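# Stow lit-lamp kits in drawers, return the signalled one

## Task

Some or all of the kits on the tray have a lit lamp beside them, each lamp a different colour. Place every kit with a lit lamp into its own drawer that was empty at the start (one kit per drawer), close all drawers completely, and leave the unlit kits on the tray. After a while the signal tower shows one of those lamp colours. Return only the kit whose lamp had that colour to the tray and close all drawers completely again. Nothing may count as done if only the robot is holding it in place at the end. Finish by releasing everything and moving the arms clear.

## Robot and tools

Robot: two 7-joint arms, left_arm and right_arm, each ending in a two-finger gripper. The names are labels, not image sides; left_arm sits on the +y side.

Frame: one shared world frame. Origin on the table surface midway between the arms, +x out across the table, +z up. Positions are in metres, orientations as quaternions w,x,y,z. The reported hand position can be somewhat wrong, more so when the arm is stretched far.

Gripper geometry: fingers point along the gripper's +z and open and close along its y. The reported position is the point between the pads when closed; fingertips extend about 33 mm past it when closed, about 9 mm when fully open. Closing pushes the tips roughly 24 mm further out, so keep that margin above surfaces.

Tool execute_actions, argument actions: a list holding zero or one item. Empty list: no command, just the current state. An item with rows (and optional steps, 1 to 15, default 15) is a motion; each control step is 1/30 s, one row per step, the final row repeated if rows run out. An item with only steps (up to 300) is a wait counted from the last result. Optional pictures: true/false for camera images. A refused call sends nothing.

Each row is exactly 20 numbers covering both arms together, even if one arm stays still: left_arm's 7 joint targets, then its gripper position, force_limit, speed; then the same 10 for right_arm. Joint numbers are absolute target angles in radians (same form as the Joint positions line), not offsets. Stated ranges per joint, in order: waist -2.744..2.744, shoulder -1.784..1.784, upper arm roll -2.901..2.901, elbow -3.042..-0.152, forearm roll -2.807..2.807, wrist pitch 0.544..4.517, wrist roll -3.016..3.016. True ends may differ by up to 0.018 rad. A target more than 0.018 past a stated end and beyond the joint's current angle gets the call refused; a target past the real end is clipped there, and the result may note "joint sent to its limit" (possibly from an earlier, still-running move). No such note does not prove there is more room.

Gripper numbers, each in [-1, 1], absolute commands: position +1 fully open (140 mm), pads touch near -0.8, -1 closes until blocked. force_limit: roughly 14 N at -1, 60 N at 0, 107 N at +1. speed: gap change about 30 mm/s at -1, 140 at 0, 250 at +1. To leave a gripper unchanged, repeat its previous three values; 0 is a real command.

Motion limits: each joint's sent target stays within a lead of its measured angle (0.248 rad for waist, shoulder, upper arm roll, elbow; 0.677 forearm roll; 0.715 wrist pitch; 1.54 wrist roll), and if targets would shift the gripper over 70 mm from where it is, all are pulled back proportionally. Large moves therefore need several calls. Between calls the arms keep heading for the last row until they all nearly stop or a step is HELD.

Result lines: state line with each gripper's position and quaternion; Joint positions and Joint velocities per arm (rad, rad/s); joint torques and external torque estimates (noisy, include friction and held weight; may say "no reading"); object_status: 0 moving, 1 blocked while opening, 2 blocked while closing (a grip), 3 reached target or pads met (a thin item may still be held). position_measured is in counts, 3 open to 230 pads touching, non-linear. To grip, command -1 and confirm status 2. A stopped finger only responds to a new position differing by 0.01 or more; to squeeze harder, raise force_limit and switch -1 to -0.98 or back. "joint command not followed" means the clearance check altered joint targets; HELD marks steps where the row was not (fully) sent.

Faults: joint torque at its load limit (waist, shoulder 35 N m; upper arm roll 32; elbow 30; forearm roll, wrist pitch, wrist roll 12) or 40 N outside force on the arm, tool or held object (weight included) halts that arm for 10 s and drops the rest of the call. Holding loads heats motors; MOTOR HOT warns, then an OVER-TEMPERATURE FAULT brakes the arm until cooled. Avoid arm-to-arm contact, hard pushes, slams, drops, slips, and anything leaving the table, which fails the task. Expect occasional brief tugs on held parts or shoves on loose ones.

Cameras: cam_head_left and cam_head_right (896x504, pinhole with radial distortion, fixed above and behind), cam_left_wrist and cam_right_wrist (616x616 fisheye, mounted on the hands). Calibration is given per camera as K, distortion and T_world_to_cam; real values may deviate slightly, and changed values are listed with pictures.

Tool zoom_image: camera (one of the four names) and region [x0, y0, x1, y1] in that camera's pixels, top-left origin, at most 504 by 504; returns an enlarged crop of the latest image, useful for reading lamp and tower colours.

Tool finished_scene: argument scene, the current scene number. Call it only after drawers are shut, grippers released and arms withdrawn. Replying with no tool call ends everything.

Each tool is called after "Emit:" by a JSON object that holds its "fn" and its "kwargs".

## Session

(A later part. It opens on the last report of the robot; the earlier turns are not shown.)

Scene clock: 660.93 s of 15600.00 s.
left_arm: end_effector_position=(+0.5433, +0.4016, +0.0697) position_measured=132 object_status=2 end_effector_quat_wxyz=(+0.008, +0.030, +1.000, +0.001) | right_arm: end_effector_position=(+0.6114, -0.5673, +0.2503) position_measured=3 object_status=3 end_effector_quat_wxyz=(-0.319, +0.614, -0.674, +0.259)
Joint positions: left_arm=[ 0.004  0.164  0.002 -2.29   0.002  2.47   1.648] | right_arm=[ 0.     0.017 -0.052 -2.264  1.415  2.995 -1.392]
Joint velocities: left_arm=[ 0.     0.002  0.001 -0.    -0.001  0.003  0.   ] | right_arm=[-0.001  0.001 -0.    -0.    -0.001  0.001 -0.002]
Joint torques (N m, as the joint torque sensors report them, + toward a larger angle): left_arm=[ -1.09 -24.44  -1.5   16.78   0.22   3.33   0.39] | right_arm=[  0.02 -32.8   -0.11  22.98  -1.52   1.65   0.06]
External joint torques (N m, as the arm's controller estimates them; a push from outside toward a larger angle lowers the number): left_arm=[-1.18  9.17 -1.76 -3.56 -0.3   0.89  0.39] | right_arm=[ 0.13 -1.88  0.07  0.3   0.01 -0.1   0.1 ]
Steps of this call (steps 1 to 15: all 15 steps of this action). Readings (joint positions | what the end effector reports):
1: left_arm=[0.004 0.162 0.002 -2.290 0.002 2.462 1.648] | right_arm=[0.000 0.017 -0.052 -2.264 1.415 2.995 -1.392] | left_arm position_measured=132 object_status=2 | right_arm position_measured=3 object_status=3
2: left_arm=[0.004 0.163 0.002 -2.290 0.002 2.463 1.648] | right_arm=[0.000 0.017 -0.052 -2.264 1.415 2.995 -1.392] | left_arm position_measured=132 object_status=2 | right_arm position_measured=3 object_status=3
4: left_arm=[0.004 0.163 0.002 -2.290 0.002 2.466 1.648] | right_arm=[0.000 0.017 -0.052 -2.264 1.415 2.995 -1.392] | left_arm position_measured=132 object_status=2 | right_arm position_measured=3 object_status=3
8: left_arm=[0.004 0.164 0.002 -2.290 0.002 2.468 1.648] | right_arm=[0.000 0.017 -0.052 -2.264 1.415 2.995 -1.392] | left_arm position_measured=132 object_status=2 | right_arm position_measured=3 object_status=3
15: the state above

Emit:
{"fn": "execute_actions", "kwargs": {"actions": [{"rows":[[0.004,0.16,0,-2.29,0,2.468,1.65,0.2,0,-0.3,0,0.017,-0.05,-2.264,1.415,2.995,-1.392,1,0,0],[0.004,0.16,0,-2.29,0,2.468,1.65,0.2,0,-0.3,0,0.017,-0.05,-2.264,1.415,2.995,-1.392,1,0,0],[0.004,0.16,0,-2.29,0,2.468,1.65,0.2,0,-0.3,0,0.017,-0.05,-2.264,1.415,2.995,-1.392,1,0,0],[0.004,0.16,0,-2.29,0,2.468,1.65,0.2,0,-0.3,0,0.017,-0.05,-2.264,1.415,2.995,-1.392,1,0,0],[0.004,0.16,0,-2.29,0,2.468,1.65,0.2,0,-0.3,0,0.017,-0.05,-2.264,1.415,2.995,-1.392,1,0,0],[0.004,0.16,0,-2.29,0,2.468,1.65,0.2,0,-0.3,0,0.017,-0.05,-2.264,1.415,2.995,-1.392,1,0,0],[0.004,0.16,0,-2.29,0,2.468,1.65,0.2,0,-0.3,0,0.017,-0.05,-2.264,1.415,2.995,-1.392,1,0,0],[0.004,0.13,0,-2.281,0,2.4,1.65,0.2,0,-0.3,0,0.017,-0.05,-2.264,1.415,2.995,-1.392,1,0,0],[0.004,0.13,0,-2.281,0,2.4,1.65,0.2,0,-0.3,0,0.017,-0.05,-2.264,1.415,2.995,-1.392,1,0,0],[0.004,0.13,0,-2.281,0,2.4,1.65,0.2,0,-0.3,0,0.017,-0.05,-2.264,1.415,2.995,-1.392,1,0,0],[0.004,0.09,0,-2.266,0,2.34,1.65,0.2,0,-0.3,0,0.017,-0.05,-2.264,1.415,2.995,-1.392,1,0,0],[0.004,0.09,0,-2.266,0,2.34,1.65,0.2,0,-0.3,0,0.017,-0.05,-2.264,1.415,2.995,-1.392,1,0,0],[0.004,0.09,0,-2.266,0,2.34,1.65,0.2,0,-0.3,0,0.017,-0.05,-2.264,1.415,2.995,-1.392,1,0,0],[0.004,0.05,0,-2.25,0,2.28,1.65,0.2,0,-0.3,0,0.017,-0.05,-2.264,1.415,2.995,-1.392,1,0,0]],"steps":15}], "pictures": false}}

Emit:
{"fn": "execute_actions", "kwargs": {"actions": [{"rows":[[0.004,0.0,0,-2.235,0,2.23,1.65,0,0,0,0,0.017,-0.05,-2.264,1.415,2.995,-1.392,1,0,0],[0.004,0.0,0,-2.235,0,2.23,1.65,0,0,0,0,0.017,-0.05,-2.264,1.415,2.995,-1.392,1,0,0],[0.004,0.0,0,-2.235,0,2.23,1.65,0,0,0,0,0.017,-0.05,-2.264,1.415,2.995,-1.392,1,0,0],[0.004,0.0,0,-2.235,0,2.23,1.65,0,0,0,0,0.017,-0.05,-2.264,1.415,2.995,-1.392,1,0,0],[0.004,-0.2,0,-2.42,0,2.3,1.6,0,0,0,0,0.017,-0.05,-2.264,1.415,2.995,-1.392,1,0,0],[0.004,-0.2,0,-2.42,0,2.3,1.6,0,0,0,0,0.017,-0.05,-2.264,1.415,2.995,-1.392,1,0,0],[0.004,-0.2,0,-2.42,0,2.3,1.6,0,0,0,0,0.017,-0.05,-2.264,1.415,2.995,-1.392,1,0,0],[0.004,-0.2,0,-2.42,0,2.3,1.6,0,0,0,0,0.017,-0.05,-2.264,1.415,2.995,-1.392,1,0,0],[0.004,-0.2,0,-2.42,0,2.3,1.6,0,0,0,0,0.017,-0.05,-2.264,1.415,2.995,-1.392,1,0,0],[0.004,-0.2,0,-2.42,0,2.3,1.6,0,0,0,0,0.017,-0.05,-2.264,1.415,2.995,-1.392,1,0,0],[0.004,-0.4,0,-2.61,0,2.4,1.6,0,0,0,0,0.017,-0.05,-2.264,1.415,2.995,-1.392,1,0,0]],"steps":15}], "pictures": false}}

Emit:
{"fn": "execute_actions", "kwargs": {"actions": [{"rows":[[0,-0.6,0,-2.8,0,2.5,1.6,0,0,0,0,0.017,-0.05,-2.264,1.415,2.995,-1.392,1,0,0]],"steps":10}], "pictures": false}}

Emit:
{"fn": "execute_actions", "kwargs": {"actions": [{"rows":[[0.16,-0.5,0,-2.9,0.155,2.825,1.6,0,0,0,0,0.017,-0.05,-2.264,1.415,2.995,-1.392,1,0,0]],"steps":10}], "pictures": false}}

Emit:
{"fn": "execute_actions", "kwargs": {"actions": [{"rows":[[0.32,-0.35,0,-2.97,0.31,3.15,1.62,0,0,0,0,0.017,-0.05,-2.264,1.415,2.995,-1.392,1,0,0]],"steps":10}], "pictures": false}}

Emit:
{"fn": "execute_actions", "kwargs": {"actions": [{"rows":[[0.48,-0.2,0,-3.02,0.465,3.475,1.65,0,0,0,0,0.017,-0.05,-2.264,1.415,2.995,-1.392,1,0,0]],"steps":10}], "pictures": false}}

Emit:
{"fn": "execute_actions", "kwargs": {"actions": [{"rows":[[0.64,0,0,-3.02,0.62,3.8,1.69,0,0,0,0,0.017,-0.05,-2.264,1.415,2.995,-1.392,1,0,0]],"steps":15}]}}

Scene clock: 714.00 s of 15600.00 s.
left_arm: end_effector_position=(+0.5429, +0.4015, +0.1150) position_measured=104 object_status=3 end_effector_quat_wxyz=(+0.008, +0.030, +1.000, +0.001) | right_arm: end_effector_position=(+0.6114, -0.5673, +0.2503) position_measured=3 object_status=3 end_effector_quat_wxyz=(-0.319, +0.614, -0.674, +0.259)
Joint positions: left_arm=[ 0.004  0.081  0.002 -2.264  0.002  2.36   1.648] | right_arm=[ 0.     0.017 -0.052 -2.264  1.415  2.995 -1.392]
Joint velocities: left_arm=[-0.    -0.426  0.     0.183 -0.001 -0.452  0.001] | right_arm=[ 0.     0.002 -0.001  0.     0.001 -0.    -0.   ]
Joint torques (N m, as the joint torque sensors report them, + toward a larger angle): left_arm=[ -0.29 -29.29  -1.04  20.49   0.3    1.53   0.15] | right_arm=[  0.18 -32.85  -0.04  23.32  -1.57   1.63   0.04]
External joint torques (N m, as the arm's controller estimates them; a push from outside toward a larger angle lowers the number): left_arm=[-0.25 -1.12 -1.08  0.53 -0.3  -0.79  0.15] | right_arm=[ 0.2  -2.13  0.04  0.76 -0.04 -0.09  0.08]
Steps of this call (steps 1 to 15: the robot went on to your last target; steps 16 to 90: nothing new was sent; then 49.57 s passed at rest; steps 91 to 105: all 15 steps of this action). Readings (joint positions | what the end effector reports):
91: left_arm=[0.004 0.163 0.002 -2.290 0.002 2.470 1.648] | right_arm=[0.000 0.017 -0.052 -2.264 1.415 2.995 -1.392] | left_arm position_measured=132 object_status=0 | right_arm position_measured=3 object_status=3
92: left_arm=[0.004 0.162 0.002 -2.290 0.002 2.470 1.648] | right_arm=[0.000 0.017 -0.052 -2.264 1.415 2.995 -1.392] | left_arm position_measured=131 object_status=0 | right_arm position_measured=3 object_status=3
94: left_arm=[0.004 0.161 0.002 -2.290 0.002 2.470 1.648] | right_arm=[0.000 0.017 -0.052 -2.264 1.415 2.995 -1.392] | left_arm position_measured=116 object_status=0 | right_arm position_measured=3 object_status=3
98: left_arm=[0.004 0.157 0.002 -2.289 0.002 2.459 1.648] | right_arm=[0.000 0.017 -0.052 -2.264 1.415 2.995 -1.392] | left_arm position_measured=104 object_status=0 | right_arm position_measured=3 object_status=3
105: the state above

Scene clock: 714.50 s of 15600.00 s.
left_arm: end_effector_position=(+0.4637, +0.3995, +0.1939) position_measured=129 object_status=3 end_effector_quat_wxyz=(+0.075, +0.015, +0.997, +0.003) | right_arm: end_effector_position=(+0.6114, -0.5673, +0.2503) position_measured=3 object_status=3 end_effector_quat_wxyz=(-0.319, +0.614, -0.674, +0.259)
Joint positions: left_arm=[ 0.004 -0.375  0.001 -2.582  0.002  2.357  1.619] | right_arm=[ 0.     0.017 -0.052 -2.264  1.415  2.995 -1.392]
Joint velocities: left_arm=[ 0.    -0.402  0.002 -0.327  0.     0.232 -0.043] | right_arm=[-0.001 -0.    -0.     0.     0.     0.001  0.   ]
Joint torques (N m, as the joint torque sensors report them, + toward a larger angle): left_arm=[ -0.35 -12.32  -0.18  22.04   0.41   3.63  -0.28] | right_arm=[ -0.06 -32.95   0.3   22.74  -1.54   1.64  -0.01]
External joint torques (N m, as the arm's controller estimates them; a push from outside toward a larger angle lowers the number): left_arm=[-0.24 -0.83  0.3  -1.14 -0.34  0.91 -0.27] | right_arm=[ 0.02 -2.06  0.44  0.1  -0.01 -0.1   0.03]
Steps of this call (steps 1 to 15: all 15 steps of this action). Readings (joint positions | what the end effector reports):
1: left_arm=[0.004 0.062 0.002 -2.258 0.002 2.337 1.648] | right_arm=[0.000 0.017 -0.052 -2.264 1.415 2.995 -1.392] | left_arm position_measured=104 object_status=0 | right_arm position_measured=3 object_status=3
2: left_arm=[0.004 0.041 0.002 -2.251 0.002 2.319 1.648] | right_arm=[0.000 0.017 -0.052 -2.264 1.415 2.995 -1.392] | left_arm position_measured=110 object_status=0 | right_arm position_measured=3 object_status=3
4: left_arm=[0.004 0.012 0.002 -2.238 0.002 2.293 1.648] | right_arm=[0.000 0.017 -0.052 -2.264 1.415 2.995 -1.392] | left_arm position_measured=125 object_status=0 | right_arm position_measured=3 object_status=3
8: left_arm=[0.004 -0.161 0.002 -2.380 0.002 2.296 1.634] | right_arm=[0.000 0.017 -0.052 -2.264 1.415 2.995 -1.392] | left_arm position_measured=129 object_status=0 | right_arm position_measured=3 object_status=3
15: the state above

Scene clock: 714.83 s of 15600.00 s.
left_arm: end_effector_position=(+0.4315, +0.3983, +0.1994) position_measured=129 object_status=3 end_effector_quat_wxyz=(+0.138, +0.012, +0.990, +0.004) | right_arm: end_effector_position=(+0.6114, -0.5673, +0.2503) position_measured=3 object_status=3 end_effector_quat_wxyz=(-0.319, +0.614, -0.674, +0.259)
Joint positions: left_arm=[ 0.003 -0.596  0.001 -2.795  0.002  2.476  1.611] | right_arm=[ 0.     0.017 -0.052 -2.264  1.415  2.995 -1.392]
Joint velocities: left_arm=[-0.002 -0.028 -0.    -0.044  0.001  0.118 -0.014] | right_arm=[-0.002 -0.    -0.001 -0.001 -0.     0.     0.   ]
Joint torques (N m, as the joint torque sensors report them, + toward a larger angle): left_arm=[ -1.52 -11.99  -0.98  21.99   0.43   3.81  -0.27] | right_arm=[  0.09 -32.81  -0.12  23.32  -1.5    1.66   0.09]
External joint torques (N m, as the arm's controller estimates them; a push from outside toward a larger angle lowers the number): left_arm=[-1.49 -1.7  -0.42 -1.78 -0.25  0.82 -0.26] | right_arm=[ 0.26 -1.92  0.11  0.68  0.02 -0.09  0.13]
Steps of this call (steps 1 to 10: all 10 steps of this action). Readings (joint positions | what the end effector reports):
1: left_arm=[0.003 -0.426 0.001 -2.637 0.002 2.386 1.618] | right_arm=[0.000 0.017 -0.052 -2.264 1.415 2.995 -1.392] | left_arm position_measured=129 object_status=3 | right_arm position_measured=3 object_status=3
2: left_arm=[0.003 -0.488 0.001 -2.695 0.002 2.403 1.617] | right_arm=[0.000 0.017 -0.052 -2.264 1.415 2.995 -1.392] | left_arm position_measured=129 object_status=3 | right_arm position_measured=3 object_status=3
4: left_arm=[0.003 -0.557 0.001 -2.756 0.002 2.432 1.615] | right_arm=[0.000 0.017 -0.052 -2.264 1.415 2.995 -1.392] | left_arm position_measured=129 object_status=3 | right_arm position_measured=3 object_status=3
8: left_arm=[0.003 -0.593 0.001 -2.791 0.002 2.467 1.612] | right_arm=[0.000 0.017 -0.052 -2.264 1.415 2.995 -1.392] | left_arm position_measured=129 object_status=3 | right_arm position_measured=3 object_status=3
10: the state above

Scene clock: 715.17 s of 15600.00 s.
left_arm: end_effector_position=(+0.4417, +0.4698, +0.1582) position_measured=129 object_status=3 end_effector_quat_wxyz=(+0.179, -0.005, +0.982, +0.056) | right_arm: end_effector_position=(+0.6114, -0.5673, +0.2503) position_measured=3 object_status=3 end_effector_quat_wxyz=(-0.319, +0.614, -0.674, +0.259)
Joint positions: left_arm=[ 0.155 -0.501  0.001 -2.899  0.142  2.769  1.608] | right_arm=[ 0.     0.017 -0.052 -2.264  1.415  2.995 -1.392]
Joint velocities: left_arm=[ 0.024  0.     0.001  0.001  0.087  0.315 -0.006] | right_arm=[ 0.001 -0.001  0.    -0.001  0.001 -0.    -0.001]
Joint torques (N m, as the joint torque sensors report them, + toward a larger angle): left_arm=[  0.83 -11.59  -1.31  21.04   1.2    3.77  -0.26] | right_arm=[  0.56 -32.71  -0.34  23.19  -1.52   1.63   0.  ]
External joint torques (N m, as the arm's controller estimates them; a push from outside toward a larger angle lowers the number): left_arm=[ 0.96  0.27 -0.82 -0.42  0.79  0.79 -0.25] | right_arm=[ 0.52 -1.73 -0.31  0.49  0.01 -0.1   0.05]
Steps of this call (steps 1 to 10: all 10 steps of this action). Readings (joint positions | what the end effector reports):
1: left_arm=[0.031 -0.585 -0.007 -2.810 0.030 2.527 1.611] | right_arm=[0.000 0.017 -0.052 -2.264 1.415 2.995 -1.392] | left_arm position_measured=129 object_status=3 | right_arm position_measured=3 object_status=3
2: left_arm=[0.070 -0.563 -0.006 -2.833 0.059 2.582 1.610] | right_arm=[0.000 0.017 -0.052 -2.264 1.415 2.995 -1.392] | left_arm position_measured=129 object_status=3 | right_arm position_measured=3 object_status=3
4: left_arm=[0.124 -0.523 0.000 -2.874 0.098 2.658 1.610] | right_arm=[0.000 0.017 -0.052 -2.264 1.415 2.995 -1.392] | left_arm position_measured=129 object_status=3 | right_arm position_measured=3 object_status=3
8: left_arm=[0.153 -0.501 0.001 -2.899 0.134 2.744 1.609] | right_arm=[0.000 0.017 -0.052 -2.264 1.415 2.995 -1.392] | left_arm position_measured=129 object_status=3 | right_arm position_measured=3 object_status=3
10: the state above

Scene clock: 715.50 s of 15600.00 s.
left_arm: end_effector_position=(+0.4451, +0.5176, +0.1220) position_measured=129 object_status=3 end_effector_quat_wxyz=(+0.221, +0.001, +0.972, +0.084) | right_arm: end_effector_position=(+0.6114, -0.5673, +0.2503) position_measured=3 object_status=3 end_effector_quat_wxyz=(-0.319, +0.614, -0.674, +0.259)
Joint positions: left_arm=[ 0.315 -0.352  0.001 -2.97   0.296  3.092  1.612] | right_arm=[ 0.     0.017 -0.052 -2.264  1.415  2.995 -1.392]
Joint velocities: left_arm=[ 0.024  0.001 -0.001 -0.001  0.093  0.33   0.006] | right_arm=[-0.001  0.    -0.001  0.     0.001 -0.    -0.   ]
Joint torques (N m, as the joint torque sensors report them, + toward a larger angle): left_arm=[  1.09 -12.69  -0.22  19.08   1.01   3.82   0.36] | right_arm=[  0.17 -32.73   0.33  23.04  -1.54   1.64   0.05]
External joint torques (N m, as the arm's controller estimates them; a push from outside toward a larger angle lowers the number): left_arm=[ 1.16  1.51 -0.04  0.42  0.96  0.78  0.36] | right_arm=[ 0.28 -1.78  0.51  0.37 -0.01 -0.1   0.09]
Steps of this call (steps 1 to 10: all 10 steps of this action). Readings (joint positions | what the end effector reports):
1: left_arm=[0.193 -0.475 -0.007 -2.907 0.180 2.838 1.609] | right_arm=[0.000 0.017 -0.052 -2.264 1.415 2.995 -1.392] | left_arm position_measured=129 object_status=3 | right_arm position_measured=3 object_status=3
2: left_arm=[0.235 -0.436 -0.005 -2.922 0.211 2.895 1.609] | right_arm=[0.000 0.017 -0.052 -2.264 1.415 2.995 -1.392] | left_arm position_measured=129 object_status=3 | right_arm position_measured=3 object_status=3
4: left_arm=[0.286 -0.380 0.001 -2.953 0.251 2.974 1.610] | right_arm=[0.000 0.017 -0.052 -2.264 1.415 2.995 -1.392] | left_arm position_measured=129 object_status=3 | right_arm position_measured=3 object_status=3
8: left_arm=[0.312 -0.353 0.001 -2.970 0.288 3.065 1.611] | right_arm=[0.000 0.017 -0.052 -2.264 1.415 2.995 -1.392] | left_arm position_measured=129 object_status=3 | right_arm position_measured=3 object_status=3
10: the state above

Scene clock: 715.83 s of 15600.00 s.
left_arm: end_effector_position=(+0.4457, +0.5384, +0.1028) position_measured=129 object_status=3 end_effector_quat_wxyz=(+0.276, +0.021, +0.957, +0.084) | right_arm: end_effector_position=(+0.6114, -0.5673, +0.2503) position_measured=3 object_status=3 end_effector_quat_wxyz=(-0.319, +0.614, -0.674, +0.259)
Joint positions: left_arm=[ 0.475 -0.203  0.001 -3.02   0.451  3.417  1.633] | right_arm=[ 0.     0.017 -0.052 -2.264  1.415  2.995 -1.392]
Joint velocities: left_arm=[0.029 0.007 0.    0.001 0.094 0.329 0.035] | right_arm=[ 0.001 -0.    -0.001 -0.     0.    -0.     0.001]
Joint torques (N m, as the joint torque sensors report them, + toward a larger angle): left_arm=[  1.25 -15.74  -0.32  15.5    0.7    4.02   0.45] | right_arm=[ -0.37 -33.07   0.12  23.24  -1.49   1.63   0.06]
External joint torques (N m, as the arm's controller estimates them; a push from outside toward a larger angle lowers the number): left_arm=[ 1.31  0.52 -0.33 -0.01  0.89  0.84  0.46] | right_arm=[-0.36 -2.17  0.19  0.58  0.05 -0.1   0.11]
Steps of this call (steps 1 to 10: all 10 steps of this action). Readings (joint positions | what the end effector reports):
1: left_arm=[0.354 -0.325 -0.007 -2.974 0.336 3.160 1.615] | right_arm=[0.000 0.017 -0.052 -2.264 1.415 2.995 -1.392] | left_arm position_measured=129 object_status=3 | right_arm position_measured=3 object_status=3
2: left_arm=[0.396 -0.284 -0.005 -2.984 0.366 3.218 1.618] | right_arm=[0.000 0.017 -0.052 -2.264 1.415 2.995 -1.392] | left_arm position_measured=129 object_status=3 | right_arm position_measured=3 object_status=3
4: left_arm=[0.446 -0.230 0.001 -3.008 0.405 3.297 1.623] | right_arm=[0.000 0.017 -0.052 -2.264 1.415 2.995 -1.392] | left_arm position_measured=129 object_status=3 | right_arm position_measured=3 object_status=3
8: left_arm=[0.472 -0.204 0.001 -3.020 0.443 3.390 1.630] | right_arm=[0.000 0.017 -0.052 -2.264 1.415 2.995 -1.392] | left_arm position_measured=129 object_status=3 | right_arm position_measured=3 object_status=3
10: the state above

Scene clock: 716.33 s of 15600.00 s.
left_arm: end_effector_position=(+0.4554, +0.5422, +0.1013) position_measured=129 object_status=3 end_effector_quat_wxyz=(+0.356, +0.041, +0.932, +0.059) | right_arm: end_effector_position=(+0.6114, -0.5673, +0.2503) position_measured=3 object_status=3 end_effector_quat_wxyz=(-0.319, +0.614, -0.674, +0.259)
Joint positions: left_arm=[ 0.637 -0.002  0.001 -3.021  0.614  3.776  1.673] | right_arm=[ 0.     0.017 -0.052 -2.264  1.415  2.995 -1.392]
Joint velocities: left_arm=[ 0.003  0.003  0.001 -0.     0.024  0.119  0.033] | right_arm=[ 0.     0.001  0.001 -0.001 -0.    -0.     0.001]
Joint torques (N m, as the joint torque sensors report them, + toward a larger angle): left_arm=[  1.45 -17.78  -0.36  12.51   0.72   4.19   0.48] | right_arm=[  0.08 -32.83  -0.27  23.07  -1.5    1.66   0.04]
External joint torques (N m, as the arm's controller estimates them; a push from outside toward a larger angle lowers the number): left_arm=[ 1.38  1.48 -0.43  0.91  0.9   0.84  0.49] | right_arm=[-0.01 -2.03 -0.3   0.48  0.03 -0.05  0.08]
Steps of this call (steps 1 to 15: all 15 steps of this action). Readings (joint positions | what the end effector reports):
1: left_arm=[0.515 -0.163 -0.007 -3.013 0.491 3.485 1.637] | right_arm=[0.000 0.017 -0.052 -2.264 1.415 2.995 -1.392] | left_arm position_measured=129 object_status=3 | right_arm position_measured=3 object_status=3
2: left_arm=[0.556 -0.108 -0.005 -3.011 0.521 3.542 1.642] | right_arm=[0.000 0.017 -0.052 -2.264 1.415 2.995 -1.392] | left_arm position_measured=129 object_status=3 | right_arm position_measured=3 object_status=3
4: left_arm=[0.605 -0.040 0.001 -3.018 0.560 3.622 1.650] | right_arm=[0.000 0.017 -0.052 -2.264 1.415 2.995 -1.392] | left_arm position_measured=129 object_status=3 | right_arm position_measured=3 object_status=3
8: left_arm=[0.632 -0.006 0.001 -3.022 0.598 3.716 1.662] | right_arm=[0.000 0.017 -0.052 -2.264 1.415 2.995 -1.392] | left_arm position_measured=129 object_status=3 | right_arm position_measured=3 object_status=3
15: the state above
camera_calibration (this result's frames):
cam_left_wrist: T_world_to_cam=[[0.19055, 0.961125, 0.199823, -0.619955], [0.384621, -0.260374, 0.885591, -0.110578], [0.903193, -0.0918936, -0.419283, -0.128444], [0, 0, 0, 1]] pos_world=[0.276673, 0.55526, 0.167954]
cam_right_wrist: T_world_to_cam=[[-0.67477, 0.112824, -0.729354, 0.656207], [-0.245927, 0.897393, 0.36634, 0.559093], [0.695849, 0.426563, -0.577787, 0.137357], [0, 0, 0, 1]] pos_world=[0.484705, -0.634353, 0.353152]

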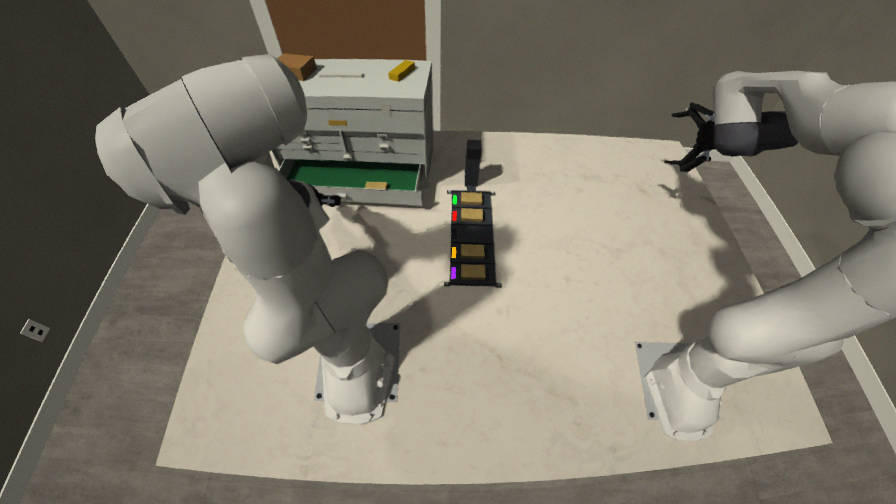

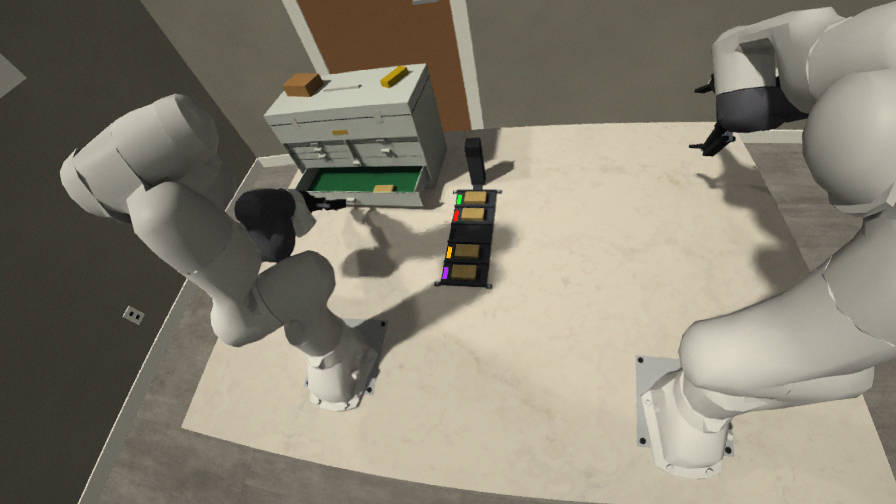

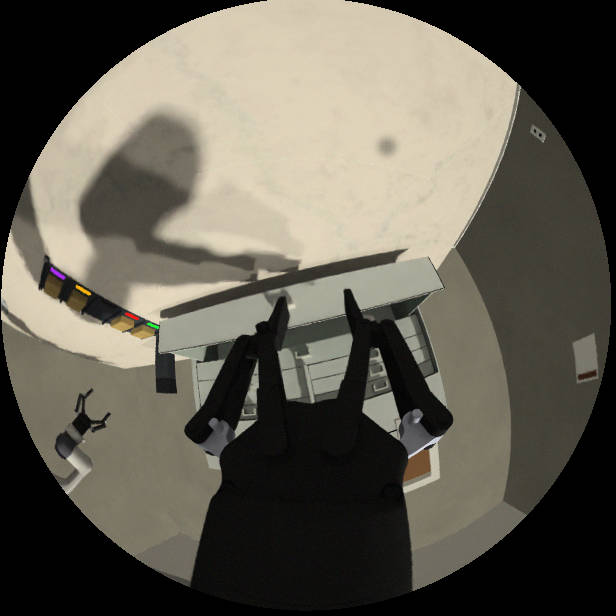

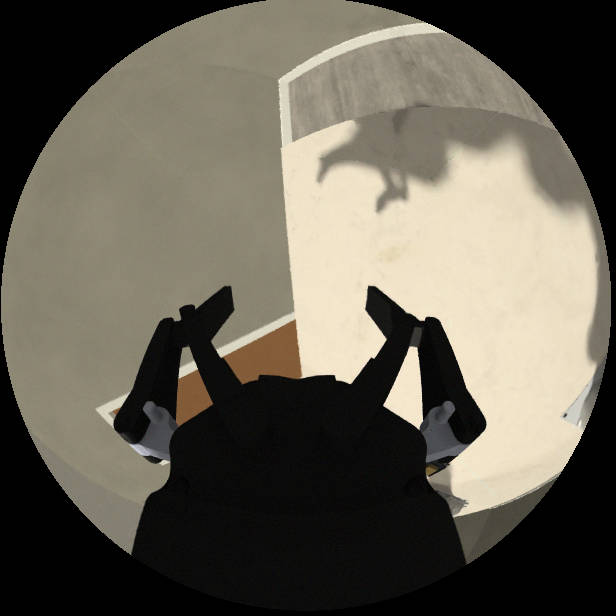

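Emit:
{"fn": "execute_actions", "kwargs": {"actions": [{"rows":[[0.64,0,0,-3.02,0.76,3.8,1.69,0,0,0,0,0.017,-0.05,-2.264,1.415,2.995,-1.392,1,0,0]],"steps":12}], "pictures": false}}

Emit:
{"fn": "execute_actions", "kwargs": {"actions": [{"rows":[[0.64,0.05,0,-3.02,0.74,3.87,1.69,0,0,0,0,0.017,-0.05,-2.264,1.415,2.995,-1.392,1,0,0],[0.64,0.05,0,-3.02,0.74,3.87,1.69,0,0,0,0,0.017,-0.05,-2.264,1.415,2.995,-1.392,1,0,0],[0.64,0.05,0,-3.02,0.74,3.87,1.69,0,0,0,0,0.017,-0.05,-2.264,1.415,2.995,-1.392,1,0,0],[0.64,0.05,0,-3.02,0.74,3.87,1.69,0,0,0,0,0.017,-0.05,-2.264,1.415,2.995,-1.392,1,0,0],[0.64,0.05,0,-3.02,0.74,3.87,1.69,0,0,0,0,0.017,-0.05,-2.264,1.415,2.995,-1.392,1,0,0],[0.64,0.1,0,-3.02,0.715,3.92,1.69,0,0,0,0,0.017,-0.05,-2.264,1.415,2.995,-1.392,1,0,0],[0.64,0.1,0,-3.02,0.715,3.92,1.69,0,0,0,0,0.017,-0.05,-2.264,1.415,2.995,-1.392,1,0,0],[0.64,0.1,0,-3.02,0.715,3.92,1.69,0,0,0,0,0.017,-0.05,-2.264,1.415,2.995,-1.392,1,0,0],[0.64,0.1,0,-3.02,0.715,3.92,1.69,0,0,0,0,0.017,-0.05,-2.264,1.415,2.995,-1.392,1,0,0],[0.64,0.1,0,-3.02,0.715,3.92,1.69,0,0,0,0,0.017,-0.05,-2.264,1.415,2.995,-1.392,1,0,0],[0.64,0.15,0,-3.02,0.69,3.97,1.69,0,0,0,0,0.017,-0.05,-2.264,1.415,2.995,-1.392,1,0,0]],"steps":15}], "pictures": false}}

Emit:
{"fn": "execute_actions", "kwargs": {"actions": [{"rows":[[0.64,0.2,0,-3.02,0.665,4.02,1.69,0,0,0,0,0.017,-0.05,-2.264,1.415,2.995,-1.392,1,0,0],[0.64,0.2,0,-3.02,0.665,4.02,1.69,0,0,0,0,0.017,-0.05,-2.264,1.415,2.995,-1.392,1,0,0],[0.64,0.2,0,-3.02,0.665,4.02,1.69,0,0,0,0,0.017,-0.05,-2.264,1.415,2.995,-1.392,1,0,0],[0.64,0.2,0,-3.02,0.665,4.02,1.69,0,0,0,0,0.017,-0.05,-2.264,1.415,2.995,-1.392,1,0,0],[0.64,0.2,0,-3.02,0.665,4.02,1.69,0,0,0,0,0.017,-0.05,-2.264,1.415,2.995,-1.392,1,0,0],[0.64,0.25,0,-3.02,0.64,4.07,1.69,0,0,0,0,0.017,-0.05,-2.264,1.415,2.995,-1.392,1,0,0],[0.64,0.25,0,-3.02,0.64,4.07,1.69,0,0,0,0,0.017,-0.05,-2.264,1.415,2.995,-1.392,1,0,0],[0.64,0.25,0,-3.02,0.64,4.07,1.69,0,0,0,0,0.017,-0.05,-2.264,1.415,2.995,-1.392,1,0,0],[0.64,0.25,0,-3.02,0.64,4.07,1.69,0,0,0,0,0.017,-0.05,-2.264,1.415,2.995,-1.392,1,0,0],[0.64,0.25,0,-3.02,0.64,4.07,1.69,0,0,0,0,0.017,-0.05,-2.264,1.415,2.995,-1.392,1,0,0],[0.645,0.3,0,-3.02,0.615,4.12,1.69,0,0,0,0,0.017,-0.05,-2.264,1.415,2.995,-1.392,1,0,0]],"steps":15}], "pictures": false}}

Emit:
{"fn": "execute_actions", "kwargs": {"actions": [{"steps":15}]}}

Scene clock: 764.80 s of 15600.00 s.
left_arm: end_effector_position=(+0.4579, +0.5076, +0.1042) position_measured=129 object_status=3 end_effector_quat_wxyz=(+0.363, +0.111, +0.924, +0.043) | right_arm: end_effector_position=(+0.6114, -0.5673, +0.2503) position_measured=3 object_status=3 end_effector_quat_wxyz=(-0.319, +0.614, -0.674, +0.259)
Joint positions: left_arm=[ 0.639 -0.002  0.002 -3.02   0.752  3.796  1.683] | right_arm=[ 0.     0.017 -0.052 -2.264  1.415  2.995 -1.392]
Joint velocities: left_arm=[0.001 0.    0.001 0.    0.043 0.001 0.001] | right_arm=[-0.001 -0.    -0.001  0.001 -0.    -0.    -0.   ]
Joint torques (N m, as the joint torque sensors report them, + toward a larger angle): left_arm=[ -0.14 -17.9   -0.36  11.31   0.58   4.09   0.32] | right_arm=[ -0.01 -32.8    0.17  23.09  -1.54   1.63   0.01]
External joint torques (N m, as the arm's controller estimates them; a push from outside toward a larger angle lowers the number): left_arm=[-0.21  1.33 -0.44 -0.24  0.83  0.68  0.34] | right_arm=[ 0.07 -1.83  0.32  0.39 -0.01 -0.11  0.06]
Steps of this call (steps 1 to 30: the robot went on to your last target; steps 31 to 90: nothing new was sent; then 45.07 s passed at rest; steps 91 to 102: all 12 steps of this action). Readings (joint positions | what the end effector reports):
91: left_arm=[0.639 -0.002 0.002 -3.020 0.647 3.796 1.683] | right_arm=[0.000 0.017 -0.052 -2.264 1.415 2.995 -1.392] | left_arm position_measured=129 object_status=3 | right_arm position_measured=3 object_status=3
92: left_arm=[0.639 -0.002 0.002 -3.020 0.674 3.796 1.683] | right_arm=[0.000 0.017 -0.052 -2.264 1.415 2.995 -1.392] | left_arm position_measured=129 object_status=3 | right_arm position_measured=3 object_status=3
94: left_arm=[0.639 -0.002 0.002 -3.020 0.710 3.796 1.683] | right_arm=[0.000 0.017 -0.052 -2.264 1.415 2.995 -1.392] | left_arm position_measured=129 object_status=3 | right_arm position_measured=3 object_status=3
98: left_arm=[0.639 -0.002 0.002 -3.020 0.742 3.796 1.683] | right_arm=[0.000 0.017 -0.052 -2.264 1.415 2.995 -1.392] | left_arm position_measured=129 object_status=3 | right_arm position_measured=3 object_status=3
102: the state above

Scene clock: 765.30 s of 15600.00 s.
left_arm: end_effector_position=(+0.4553, +0.4977, +0.0835) position_measured=129 object_status=3 end_effector_quat_wxyz=(+0.379, +0.071, +0.922, +0.007) | right_arm: end_effector_position=(+0.6114, -0.5673, +0.2503) position_measured=3 object_status=3 end_effector_quat_wxyz=(-0.319, +0.614, -0.674, +0.259)
Joint positions: left_arm=[ 0.639  0.142  0.001 -3.02   0.701  3.936  1.683] | right_arm=[ 0.     0.017 -0.052 -2.264  1.415  2.995 -1.392]
Joint velocities: left_arm=[-0.     0.1    0.    -0.    -0.069  0.174  0.   ] | right_arm=[-0.001  0.    -0.     0.    -0.     0.     0.002]
Joint torques (N m, as the joint torque sensors report them, + toward a larger angle): left_arm=[ -0.27 -21.39  -0.73   8.21  -0.52   4.27   0.44] | right_arm=[  0.25 -32.65  -0.01  22.79  -1.56   1.59   0.01]
External joint torques (N m, as the arm's controller estimates them; a push from outside toward a larger angle lowers the number): left_arm=[-0.27  1.52 -0.51 -1.18 -0.53  0.68  0.45] | right_arm=[ 0.24 -1.74  0.04  0.12 -0.03 -0.14  0.06]
Steps of this call (steps 1 to 15: all 15 steps of this action). Readings (joint positions | what the end effector reports):
1: left_arm=[0.639 0.008 0.002 -3.019 0.750 3.809 1.683] | right_arm=[0.000 0.017 -0.052 -2.264 1.415 2.995 -1.392] | left_arm position_measured=129 object_status=3 | right_arm position_measured=3 object_status=3
2: left_arm=[0.639 0.022 0.002 -3.019 0.748 3.819 1.683] | right_arm=[0.000 0.017 -0.052 -2.264 1.415 2.995 -1.392] | left_arm position_measured=129 object_status=3 | right_arm position_measured=3 object_status=3
4: left_arm=[0.639 0.039 0.002 -3.020 0.746 3.834 1.683] | right_arm=[0.000 0.017 -0.052 -2.264 1.415 2.995 -1.392] | left_arm position_measured=129 object_status=3 | right_arm position_measured=3 object_status=3
8: left_arm=[0.639 0.081 0.001 -3.019 0.730 3.873 1.683] | right_arm=[0.000 0.017 -0.052 -2.264 1.415 2.995 -1.392] | left_arm position_measured=129 object_status=3 | right_arm position_measured=3 object_status=3
15: the state above

Scene clock: 765.80 s of 15600.00 s.
left_arm: end_effector_position=(+0.4484, +0.4995, +0.0628) position_measured=129 object_status=3 end_effector_quat_wxyz=(+0.394, +0.015, +0.919, -0.016) | right_arm: end_effector_position=(+0.6114, -0.5673, +0.2503) position_measured=3 object_status=3 end_effector_quat_wxyz=(-0.319, +0.614, -0.674, +0.259)
Joint positions: left_arm=[ 0.642  0.292  0.001 -3.02   0.626  4.085  1.683] | right_arm=[ 0.     0.017 -0.052 -2.264  1.415  2.995 -1.392]
Joint velocities: left_arm=[ 0.005  0.1   -0.    -0.    -0.074  0.177  0.001] | right_arm=[-0.001  0.     0.001 -0.     0.001  0.     0.   ]
Joint torques (N m, as the joint torque sensors report them, + toward a larger angle): left_arm=[  0.69 -22.74  -0.78   4.71  -0.34   4.42   0.46] | right_arm=[  0.12 -32.77   0.42  23.22  -1.56   1.67   0.07]
External joint torques (N m, as the arm's controller estimates them; a push from outside toward a larger angle lowers the number): left_arm=[ 0.71  1.87 -0.38 -1.56 -0.57  0.84  0.48] | right_arm=[ 0.2  -1.86  0.56  0.56 -0.03 -0.07  0.11]
Steps of this call (steps 1 to 15: all 15 steps of this action). Readings (joint positions | what the end effector reports):
1: left_arm=[0.639 0.154 0.001 -3.019 0.694 3.951 1.683] | right_arm=[0.000 0.017 -0.052 -2.264 1.415 2.995 -1.392] | left_arm position_measured=129 object_status=3 | right_arm position_measured=3 object_status=3
2: left_arm=[0.639 0.170 0.001 -3.019 0.687 3.962 1.683] | right_arm=[0.000 0.017 -0.052 -2.264 1.415 2.995 -1.392] | left_arm position_measured=129 object_status=3 | right_arm position_measured=3 object_status=3
4: left_arm=[0.639 0.188 0.001 -3.020 0.679 3.979 1.683] | right_arm=[0.000 0.017 -0.052 -2.264 1.415 2.995 -1.392] | left_arm position_measured=129 object_status=3 | right_arm position_measured=3 object_status=3
8: left_arm=[0.639 0.231 0.001 -3.019 0.658 4.021 1.683] | right_arm=[0.000 0.017 -0.052 -2.264 1.415 2.995 -1.392] | left_arm position_measured=129 object_status=3 | right_arm position_measured=3 object_status=3
15: the state above

Scene clock: 766.30 s of 15600.00 s.
left_arm: end_effector_position=(+0.4515, +0.5024, +0.0687) position_measured=129 object_status=3 end_effector_quat_wxyz=(+0.404, +0.010, +0.914, -0.014) | right_arm: end_effector_position=(+0.6114, -0.5673, +0.2503) position_measured=3 object_status=3 end_effector_quat_wxyz=(-0.319, +0.614, -0.674, +0.259)
Joint positions: left_arm=[ 0.642  0.298  0.001 -3.02   0.618  4.114  1.683] | right_arm=[ 0.     0.017 -0.052 -2.264  1.415  2.995 -1.392]
Joint velocities: left_arm=[ 0.    -0.001  0.001 -0.002 -0.001  0.009 -0.001] | right_arm=[-0.     0.    -0.001 -0.    -0.001 -0.     0.002]
Joint torques (N m, as the joint torque sensors report them, + toward a larger angle): left_arm=[  1.13 -22.37  -0.61   4.56  -0.2    4.2    0.44] | right_arm=[  0.07 -32.86  -0.16  23.12  -1.56   1.64   0.04]
External joint torques (N m, as the arm's controller estimates them; a push from outside toward a larger angle lowers the number): left_arm=[ 1.14  0.55 -0.26 -0.77 -0.43  0.81  0.46] | right_arm=[ 0.17 -1.83  0.    0.38 -0.02 -0.11  0.08]
Steps of this call (steps 1 to 15: the robot went on to your last target). Readings (joint positions | what the end effector reports):
1: left_arm=[0.642 0.295 0.001 -3.020 0.624 4.091 1.683] | right_arm=[0.000 0.017 -0.052 -2.264 1.415 2.995 -1.392] | left_arm position_measured=129 object_status=3 | right_arm position_measured=3 object_status=3
2: left_arm=[0.642 0.296 0.001 -3.020 0.623 4.095 1.683] | right_arm=[0.000 0.017 -0.052 -2.264 1.415 2.995 -1.392] | left_arm position_measured=129 object_status=3 | right_arm position_measured=3 object_status=3
4: left_arm=[0.642 0.297 0.001 -3.020 0.621 4.102 1.683] | right_arm=[0.000 0.017 -0.052 -2.264 1.415 2.995 -1.392] | left_arm position_measured=129 object_status=3 | right_arm position_measured=3 object_status=3
8: left_arm=[0.642 0.298 0.001 -3.020 0.619 4.110 1.683] | right_arm=[0.000 0.017 -0.052 -2.264 1.415 2.995 -1.392] | left_arm position_measured=129 object_status=3 | right_arm position_measured=3 object_status=3
15: the state above
camera_calibration (this result's frames):
cam_left_wrist: T_world_to_cam=[[0.177421, 0.982182, 0.0619741, -0.569601], [0.29161, -0.112613, 0.949885, -0.127222], [0.939939, -0.150458, -0.306394, -0.13713], [0, 0, 0, 1]] pos_world=[0.267052, 0.524493, 0.114131]
cam_right_wrist: T_world_to_cam=[[-0.67477, 0.112824, -0.729353, 0.656207], [-0.245927, 0.897393, 0.366341, 0.559092], [0.695849, 0.426564, -0.577787, 0.137357], [0, 0, 0, 1]] pos_world=[0.484705, -0.634353, 0.353152]

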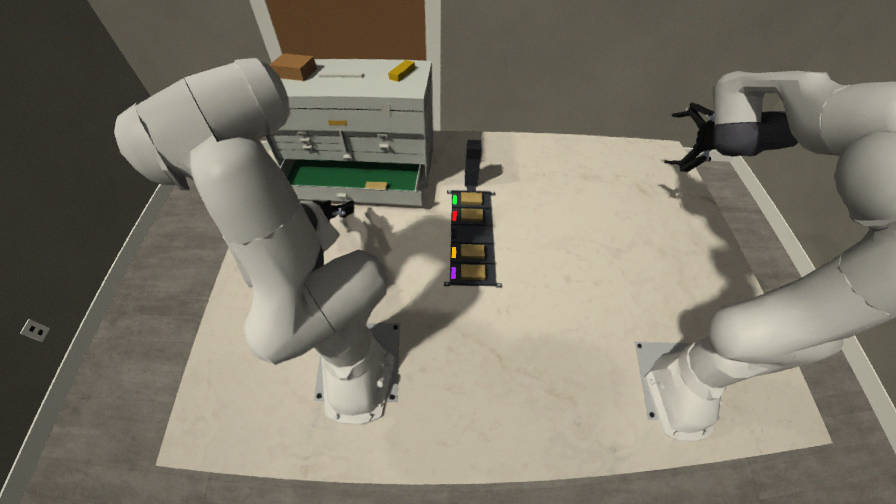

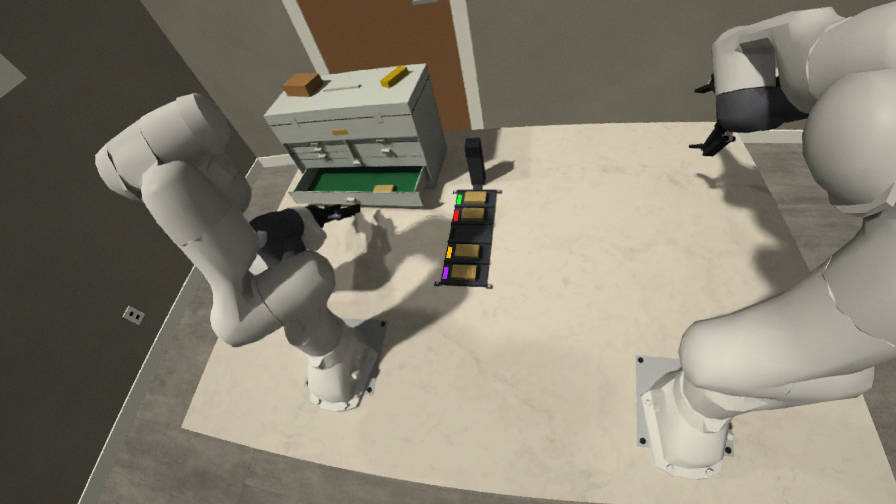

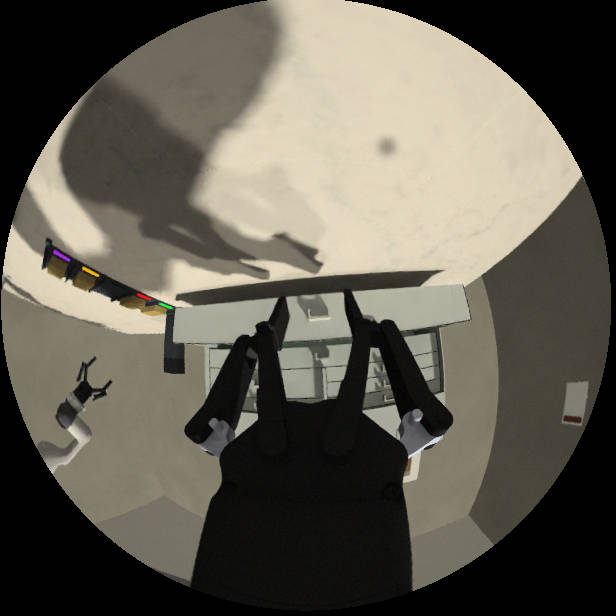

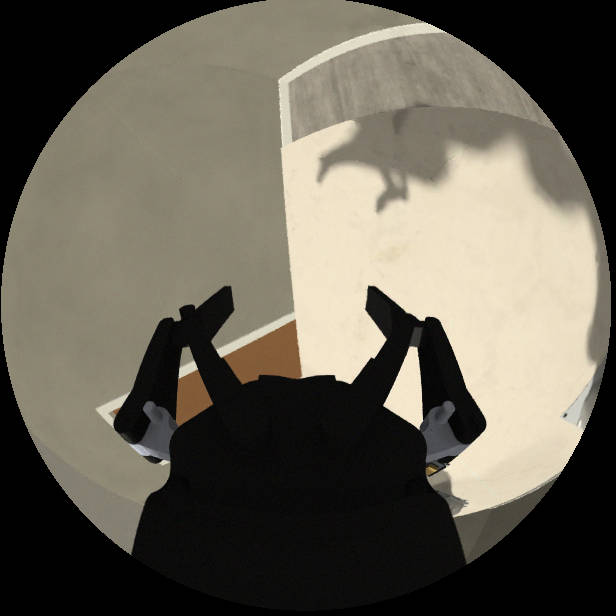

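Emit:
{"fn": "execute_actions", "kwargs": {"actions": [{"rows":[[0.635,0.307,0,-3.0,0.62,4.108,1.683,0,0,0,0,0.017,-0.05,-2.264,1.415,2.995,-1.392,1,0,0],[0.635,0.307,0,-3.0,0.62,4.108,1.683,0,0,0,0,0.017,-0.05,-2.264,1.415,2.995,-1.392,1,0,0],[0.628,0.316,0,-2.982,0.62,4.102,1.683,0,0,0,0,0.017,-0.05,-2.264,1.415,2.995,-1.392,1,0,0],[0.628,0.316,0,-2.982,0.62,4.102,1.683,0,0,0,0,0.017,-0.05,-2.264,1.415,2.995,-1.392,1,0,0],[0.622,0.324,0,-2.964,0.62,4.097,1.683,0,0,0,0,0.017,-0.05,-2.264,1.415,2.995,-1.392,1,0,0],[0.622,0.324,0,-2.964,0.62,4.097,1.683,0,0,0,0,0.017,-0.05,-2.264,1.415,2.995,-1.392,1,0,0],[0.612,0.326,0,-2.956,0.613,4.092,1.676,0,0,0,0,0.017,-0.05,-2.264,1.415,2.995,-1.392,1,0,0],[0.603,0.327,0,-2.947,0.607,4.087,1.668,0,0,0,0,0.017,-0.05,-2.264,1.415,2.995,-1.392,1,0,0],[0.593,0.329,0,-2.939,0.6,4.082,1.661,0,0,0,0,0.017,-0.05,-2.264,1.415,2.995,-1.392,1,0,0],[0.584,0.33,0,-2.93,0.594,4.077,1.654,0,0,0,0,0.017,-0.05,-2.264,1.415,2.995,-1.392,1,0,0],[0.574,0.332,0,-2.922,0.587,4.072,1.646,0,0,0,0,0.017,-0.05,-2.264,1.415,2.995,-1.392,1,0,0],[0.564,0.334,0,-2.914,0.58,4.066,1.639,0,0,0,0,0.017,-0.05,-2.264,1.415,2.995,-1.392,1,0,0],[0.555,0.335,0,-2.905,0.574,4.061,1.632,0,0,0,0,0.017,-0.05,-2.264,1.415,2.995,-1.392,1,0,0],[0.545,0.337,0,-2.897,0.567,4.056,1.625,0,0,0,0,0.017,-0.05,-2.264,1.415,2.995,-1.392,1,0,0],[0.536,0.338,0,-2.888,0.561,4.051,1.617,0,0,0,0,0.017,-0.05,-2.264,1.415,2.995,-1.392,1,0,0]],"steps":15}], "pictures": false}}

Emit:
{"fn": "execute_actions", "kwargs": {"actions": [{"rows":[[0.526,0.34,0,-2.88,0.554,4.046,1.61,0,0,0,0,0.017,-0.05,-2.264,1.415,2.995,-1.392,1,0,0],[0.519,0.342,0,-2.871,0.55,4.04,1.606,0,0,0,0,0.017,-0.05,-2.264,1.415,2.995,-1.392,1,0,0],[0.512,0.345,0,-2.861,0.547,4.034,1.602,0,0,0,0,0.017,-0.05,-2.264,1.415,2.995,-1.392,1,0,0],[0.506,0.347,0,-2.852,0.543,4.028,1.598,0,0,0,0,0.017,-0.05,-2.264,1.415,2.995,-1.392,1,0,0],[0.499,0.35,0,-2.843,0.54,4.022,1.594,0,0,0,0,0.017,-0.05,-2.264,1.415,2.995,-1.392,1,0,0],[0.492,0.352,0,-2.834,0.536,4.016,1.59,0,0,0,0,0.017,-0.05,-2.264,1.415,2.995,-1.392,1,0,0],[0.485,0.354,0,-2.824,0.533,4.01,1.586,0,0,0,0,0.017,-0.05,-2.264,1.415,2.995,-1.392,1,0,0],[0.478,0.357,0,-2.815,0.529,4.004,1.582,0,0,0,0,0.017,-0.05,-2.264,1.415,2.995,-1.392,1,0,0],[0.472,0.359,0,-2.806,0.526,3.998,1.578,0,0,0,0,0.017,-0.05,-2.264,1.415,2.995,-1.392,1,0,0],[0.465,0.362,0,-2.796,0.522,3.992,1.574,0,0,0,0,0.017,-0.05,-2.264,1.415,2.995,-1.392,1,0,0],[0.458,0.364,0,-2.787,0.519,3.986,1.57,0,0,0,0,0.017,-0.05,-2.264,1.415,2.995,-1.392,1,0,0],[0.453,0.368,0,-2.776,0.517,3.981,1.567,0,0,0,0,0.017,-0.05,-2.264,1.415,2.995,-1.392,1,0,0],[0.448,0.372,0,-2.766,0.515,3.975,1.564,0,0,0,0,0.017,-0.05,-2.264,1.415,2.995,-1.392,1,0,0],[0.443,0.376,0,-2.755,0.513,3.97,1.561,0,0,0,0,0.017,-0.05,-2.264,1.415,2.995,-1.392,1,0,0],[0.437,0.381,0,-2.744,0.511,3.965,1.558,0,0,0,0,0.017,-0.05,-2.264,1.415,2.995,-1.392,1,0,0]],"steps":15}], "pictures": false}}

Emit:
{"fn": "execute_actions", "kwargs": {"actions": [{"rows":[[0.432,0.385,0,-2.734,0.509,3.959,1.555,0,0,0,0,0.017,-0.05,-2.264,1.415,2.995,-1.392,1,0,0],[0.427,0.389,0,-2.723,0.507,3.954,1.552,0,0,0,0,0.017,-0.05,-2.264,1.415,2.995,-1.392,1,0,0],[0.422,0.393,0,-2.712,0.505,3.949,1.549,0,0,0,0,0.017,-0.05,-2.264,1.415,2.995,-1.392,1,0,0],[0.417,0.397,0,-2.701,0.503,3.944,1.546,0,0,0,0,0.017,-0.05,-2.264,1.415,2.995,-1.392,1,0,0],[0.412,0.401,0,-2.691,0.501,3.938,1.543,0,0,0,0,0.017,-0.05,-2.264,1.415,2.995,-1.392,1,0,0],[0.406,0.406,0,-2.68,0.499,3.933,1.54,0,0,0,0,0.017,-0.05,-2.264,1.415,2.995,-1.392,1,0,0],[0.401,0.41,0,-2.669,0.497,3.928,1.537,0,0,0,0,0.017,-0.05,-2.264,1.415,2.995,-1.392,1,0,0],[0.396,0.414,0,-2.659,0.495,3.922,1.534,0,0,0,0,0.017,-0.05,-2.264,1.415,2.995,-1.392,1,0,0],[0.391,0.418,0,-2.648,0.493,3.917,1.532,0,0,0,0,0.017,-0.05,-2.264,1.415,2.995,-1.392,1,0,0],[0.391,0.418,0,-2.648,0.493,3.917,1.532,0,0,0,0,0.017,-0.05,-2.264,1.415,2.995,-1.392,1,0,0],[0.388,0.422,0,-2.64,0.492,3.915,1.532,0,0,0,0,0.017,-0.05,-2.264,1.415,2.995,-1.392,1,0,0],[0.388,0.422,0,-2.64,0.492,3.915,1.532,0,0,0,0,0.017,-0.05,-2.264,1.415,2.995,-1.392,1,0,0],[0.385,0.427,0,-2.632,0.491,3.913,1.532,0,0,0,0,0.017,-0.05,-2.264,1.415,2.995,-1.392,1,0,0],[0.385,0.427,0,-2.632,0.491,3.913,1.532,0,0,0,0,0.017,-0.05,-2.264,1.415,2.995,-1.392,1,0,0],[0.382,0.432,0,-2.623,0.489,3.911,1.532,0,0,0,0,0.017,-0.05,-2.264,1.415,2.995,-1.392,1,0,0]],"steps":15}], "pictures": false}}

Emit:
{"fn": "execute_actions", "kwargs": {"actions": [{"steps":20}], "pictures": false}}

Scene clock: 837.03 s of 15600.00 s.
left_arm: end_effector_position=(+0.4951, +0.5048, +0.0697) position_measured=129 object_status=3 end_effector_quat_wxyz=(+0.412, +0.031, +0.911, -0.007) | right_arm: end_effector_position=(+0.6114, -0.5673, +0.2503) position_measured=3 object_status=3 end_effector_quat_wxyz=(-0.319, +0.614, -0.674, +0.259)
Joint positions: left_arm=[ 0.561  0.333  0.001 -2.91   0.581  4.075  1.662] | right_arm=[ 0.     0.017 -0.052 -2.264  1.415  2.995 -1.392]
Joint velocities: left_arm=[-0.255  0.045  0.     0.241 -0.169 -0.147 -0.121] | right_arm=[-0.     0.001 -0.001  0.001  0.     0.    -0.001]
Joint torques (N m, as the joint torque sensors report them, + toward a larger angle): left_arm=[ -3.47 -24.34  -1.39   7.14   0.32   3.56  -0.34] | right_arm=[  0.13 -33.02   0.16  22.8   -1.56   1.63   0.01]
External joint torques (N m, as the arm's controller estimates them; a push from outside toward a larger angle lowers the number): left_arm=[-4.48  1.68 -1.13  1.04  0.19 -0.13 -0.31] | right_arm=[ 0.11 -2.11  0.2   0.11 -0.02 -0.09  0.05]
Steps of this call (steps 1 to 15: the robot went on to your last target; steps 16 to 90: nothing new was sent; then 67.23 s passed at rest; steps 91 to 105: all 15 steps of this action). Readings (joint positions | what the end effector reports):
91: left_arm=[0.641 0.300 0.001 -3.016 0.618 4.115 1.683] | right_arm=[0.000 0.017 -0.052 -2.264 1.415 2.995 -1.392] | left_arm position_measured=129 object_status=3 | right_arm position_measured=3 object_status=3
92: left_arm=[0.640 0.302 0.001 -3.011 0.618 4.115 1.683] | right_arm=[0.000 0.017 -0.052 -2.264 1.415 2.995 -1.392] | left_arm position_measured=129 object_status=3 | right_arm position_measured=3 object_status=3
94: left_arm=[0.635 0.308 0.001 -2.996 0.618 4.112 1.683] | right_arm=[0.000 0.017 -0.052 -2.264 1.415 2.995 -1.392] | left_arm position_measured=129 object_status=3 | right_arm position_measured=3 object_status=3
98: left_arm=[0.620 0.321 0.001 -2.965 0.615 4.104 1.682] | right_arm=[0.000 0.017 -0.052 -2.264 1.415 2.995 -1.392] | left_arm position_measured=129 object_status=3 | right_arm position_measured=3 object_status=3
105: the state above

Scene clock: 837.53 s of 15600.00 s.
left_arm: end_effector_position=(+0.5510, +0.5013, +0.0693) position_measured=129 object_status=3 end_effector_quat_wxyz=(+0.412, +0.035, +0.911, -0.004) | right_arm: end_effector_position=(+0.6114, -0.5673, +0.2503) position_measured=3 object_status=3 end_effector_quat_wxyz=(-0.319, +0.614, -0.674, +0.259)
Joint positions: left_arm=[ 0.456  0.371  0.002 -2.77   0.519  3.991  1.599] | right_arm=[ 0.     0.017 -0.052 -2.264  1.415  2.995 -1.392]
Joint velocities: left_arm=[-0.163  0.111  0.     0.3   -0.067 -0.145 -0.111] | right_arm=[ 0.001 -0.     0.    -0.001  0.     0.    -0.001]
Joint torques (N m, as the joint torque sensors report them, + toward a larger angle): left_arm=[ -4.08 -27.54  -1.02  10.48   0.21   3.27  -0.28] | right_arm=[ -0.26 -32.68   0.1   22.85  -1.51   1.64   0.03]
External joint torques (N m, as the arm's controller estimates them; a push from outside toward a larger angle lowers the number): left_arm=[-4.84  1.8  -0.71  2.68  0.18 -0.06 -0.3 ] | right_arm=[-0.27 -1.78  0.15  0.19  0.02 -0.09  0.07]
Steps of this call (steps 1 to 15: all 15 steps of this action). Readings (joint positions | what the end effector reports):
1: left_arm=[0.552 0.335 0.002 -2.901 0.574 4.069 1.658] | right_arm=[0.000 0.017 -0.052 -2.264 1.415 2.995 -1.392] | left_arm position_measured=129 object_status=3 | right_arm position_measured=3 object_status=3
2: left_arm=[0.544 0.337 0.002 -2.893 0.568 4.064 1.653] | right_arm=[0.000 0.017 -0.052 -2.264 1.415 2.995 -1.392] | left_arm position_measured=129 object_status=3 | right_arm position_measured=3 object_status=3
4: left_arm=[0.528 0.341 0.002 -2.875 0.558 4.053 1.645] | right_arm=[0.000 0.017 -0.052 -2.264 1.415 2.995 -1.392] | left_arm position_measured=129 object_status=3 | right_arm position_measured=3 object_status=3
8: left_arm=[0.499 0.350 0.002 -2.838 0.542 4.031 1.627] | right_arm=[0.000 0.017 -0.052 -2.264 1.415 2.995 -1.392] | left_arm position_measured=129 object_status=3 | right_arm position_measured=3 object_status=3
15: the state above

Scene clock: 838.03 s of 15600.00 s.
left_arm: end_effector_position=(+0.5992, +0.4981, +0.0685) position_measured=129 object_status=3 end_effector_quat_wxyz=(+0.415, +0.037, +0.909, -0.003) | right_arm: end_effector_position=(+0.6114, -0.5673, +0.2503) position_measured=3 object_status=3 end_effector_quat_wxyz=(-0.319, +0.614, -0.674, +0.259)
Joint positions: left_arm=[ 0.393  0.423  0.002 -2.638  0.493  3.925  1.552] | right_arm=[ 0.     0.017 -0.052 -2.264  1.415  2.995 -1.392]
Joint velocities: left_arm=[-0.062  0.078  0.     0.157 -0.021 -0.042 -0.046] | right_arm=[-0.     0.001  0.     0.     0.    -0.    -0.001]
Joint torques (N m, as the joint torque sensors report them, + toward a larger angle): left_arm=[ -3.02 -30.28  -0.95  12.15  -0.16   2.41  -0.3 ] | right_arm=[  0.25 -33.04  -0.37  22.91  -1.56   1.59   0.01]
External joint torques (N m, as the arm's controller estimates them; a push from outside toward a larger angle lowers the number): left_arm=[-3.13  2.13 -0.22  2.07 -0.14 -0.82 -0.28] | right_arm=[ 0.2  -2.21 -0.36  0.26 -0.02 -0.13  0.05]
Steps of this call (steps 1 to 15: all 15 steps of this action). Readings (joint positions | what the end effector reports):
1: left_arm=[0.450 0.375 0.002 -2.760 0.517 3.986 1.595] | right_arm=[0.000 0.017 -0.052 -2.264 1.415 2.995 -1.392] | left_arm position_measured=129 object_status=3 | right_arm position_measured=3 object_status=3
2: left_arm=[0.445 0.379 0.002 -2.749 0.515 3.980 1.592] | right_arm=[0.000 0.017 -0.052 -2.264 1.415 2.995 -1.392] | left_arm position_measured=129 object_status=3 | right_arm position_measured=3 object_status=3
4: left_arm=[0.434 0.387 0.002 -2.728 0.510 3.970 1.584] | right_arm=[0.000 0.017 -0.052 -2.264 1.415 2.995 -1.392] | left_arm position_measured=129 object_status=3 | right_arm position_measured=3 object_status=3
8: left_arm=[0.414 0.404 0.002 -2.685 0.502 3.948 1.570] | right_arm=[0.000 0.017 -0.052 -2.264 1.415 2.995 -1.392] | left_arm position_measured=129 object_status=3 | right_arm position_measured=3 object_status=3
15: the state above

Scene clock: 838.70 s of 15600.00 s.
left_arm: end_effector_position=(+0.6010, +0.4980, +0.0682) position_measured=129 object_status=3 end_effector_quat_wxyz=(+0.414, +0.035, +0.909, -0.004) | right_arm: end_effector_position=(+0.6114, -0.5673, +0.2503) position_measured=3 object_status=3 end_effector_quat_wxyz=(-0.319, +0.614, -0.674, +0.259)
Joint positions: left_arm=[ 0.39   0.426  0.002 -2.633  0.492  3.923  1.546] | right_arm=[ 0.     0.017 -0.052 -2.264  1.415  2.995 -1.392]
Joint velocities: left_arm=[-0.001 -0.    -0.     0.002 -0.001 -0.    -0.003] | right_arm=[-0.     0.001 -0.    -0.001  0.    -0.     0.001]
Joint torques (N m, as the joint torque sensors report them, + toward a larger angle): left_arm=[ -4.72 -28.75  -1.69  16.22  -0.64   1.73  -0.55] | right_arm=[  0.34 -32.93   0.28  22.78  -1.54   1.62  -0.01]
External joint torques (N m, as the arm's controller estimates them; a push from outside toward a larger angle lowers the number): left_arm=[-4.76  3.61 -1.43  5.15 -0.55 -1.69 -0.52] | right_arm=[ 0.26 -2.17  0.26  0.17 -0.01 -0.1   0.03]
Steps of this call (steps 1 to 15: the robot went on to your last target; steps 16 to 20: nothing new was sent). Readings (joint positions | what the end effector reports):
1: left_arm=[0.391 0.425 0.002 -2.635 0.492 3.924 1.551] | right_arm=[0.000 0.017 -0.052 -2.264 1.415 2.995 -1.392] | left_arm position_measured=129 object_status=3 | right_arm position_measured=3 object_status=3
2: left_arm=[0.391 0.425 0.002 -2.633 0.492 3.923 1.550] | right_arm=[0.000 0.017 -0.052 -2.264 1.415 2.995 -1.392] | left_arm position_measured=129 object_status=3 | right_arm position_measured=3 object_status=3
4: left_arm=[0.390 0.425 0.002 -2.633 0.492 3.923 1.548] | right_arm=[0.000 0.017 -0.052 -2.264 1.415 2.995 -1.392] | left_arm position_measured=129 object_status=3 | right_arm position_measured=3 object_status=3
8: left_arm=[0.390 0.425 0.002 -2.633 0.492 3.923 1.547] | right_arm=[0.000 0.017 -0.052 -2.264 1.415 2.995 -1.392] | left_arm position_measured=129 object_status=3 | right_arm position_measured=3 object_status=3
20: the state above
All arms were judged still, so your last target was given up. Only a new action makes them travel on or press farther. Fingers that are still opening or closing keep moving.


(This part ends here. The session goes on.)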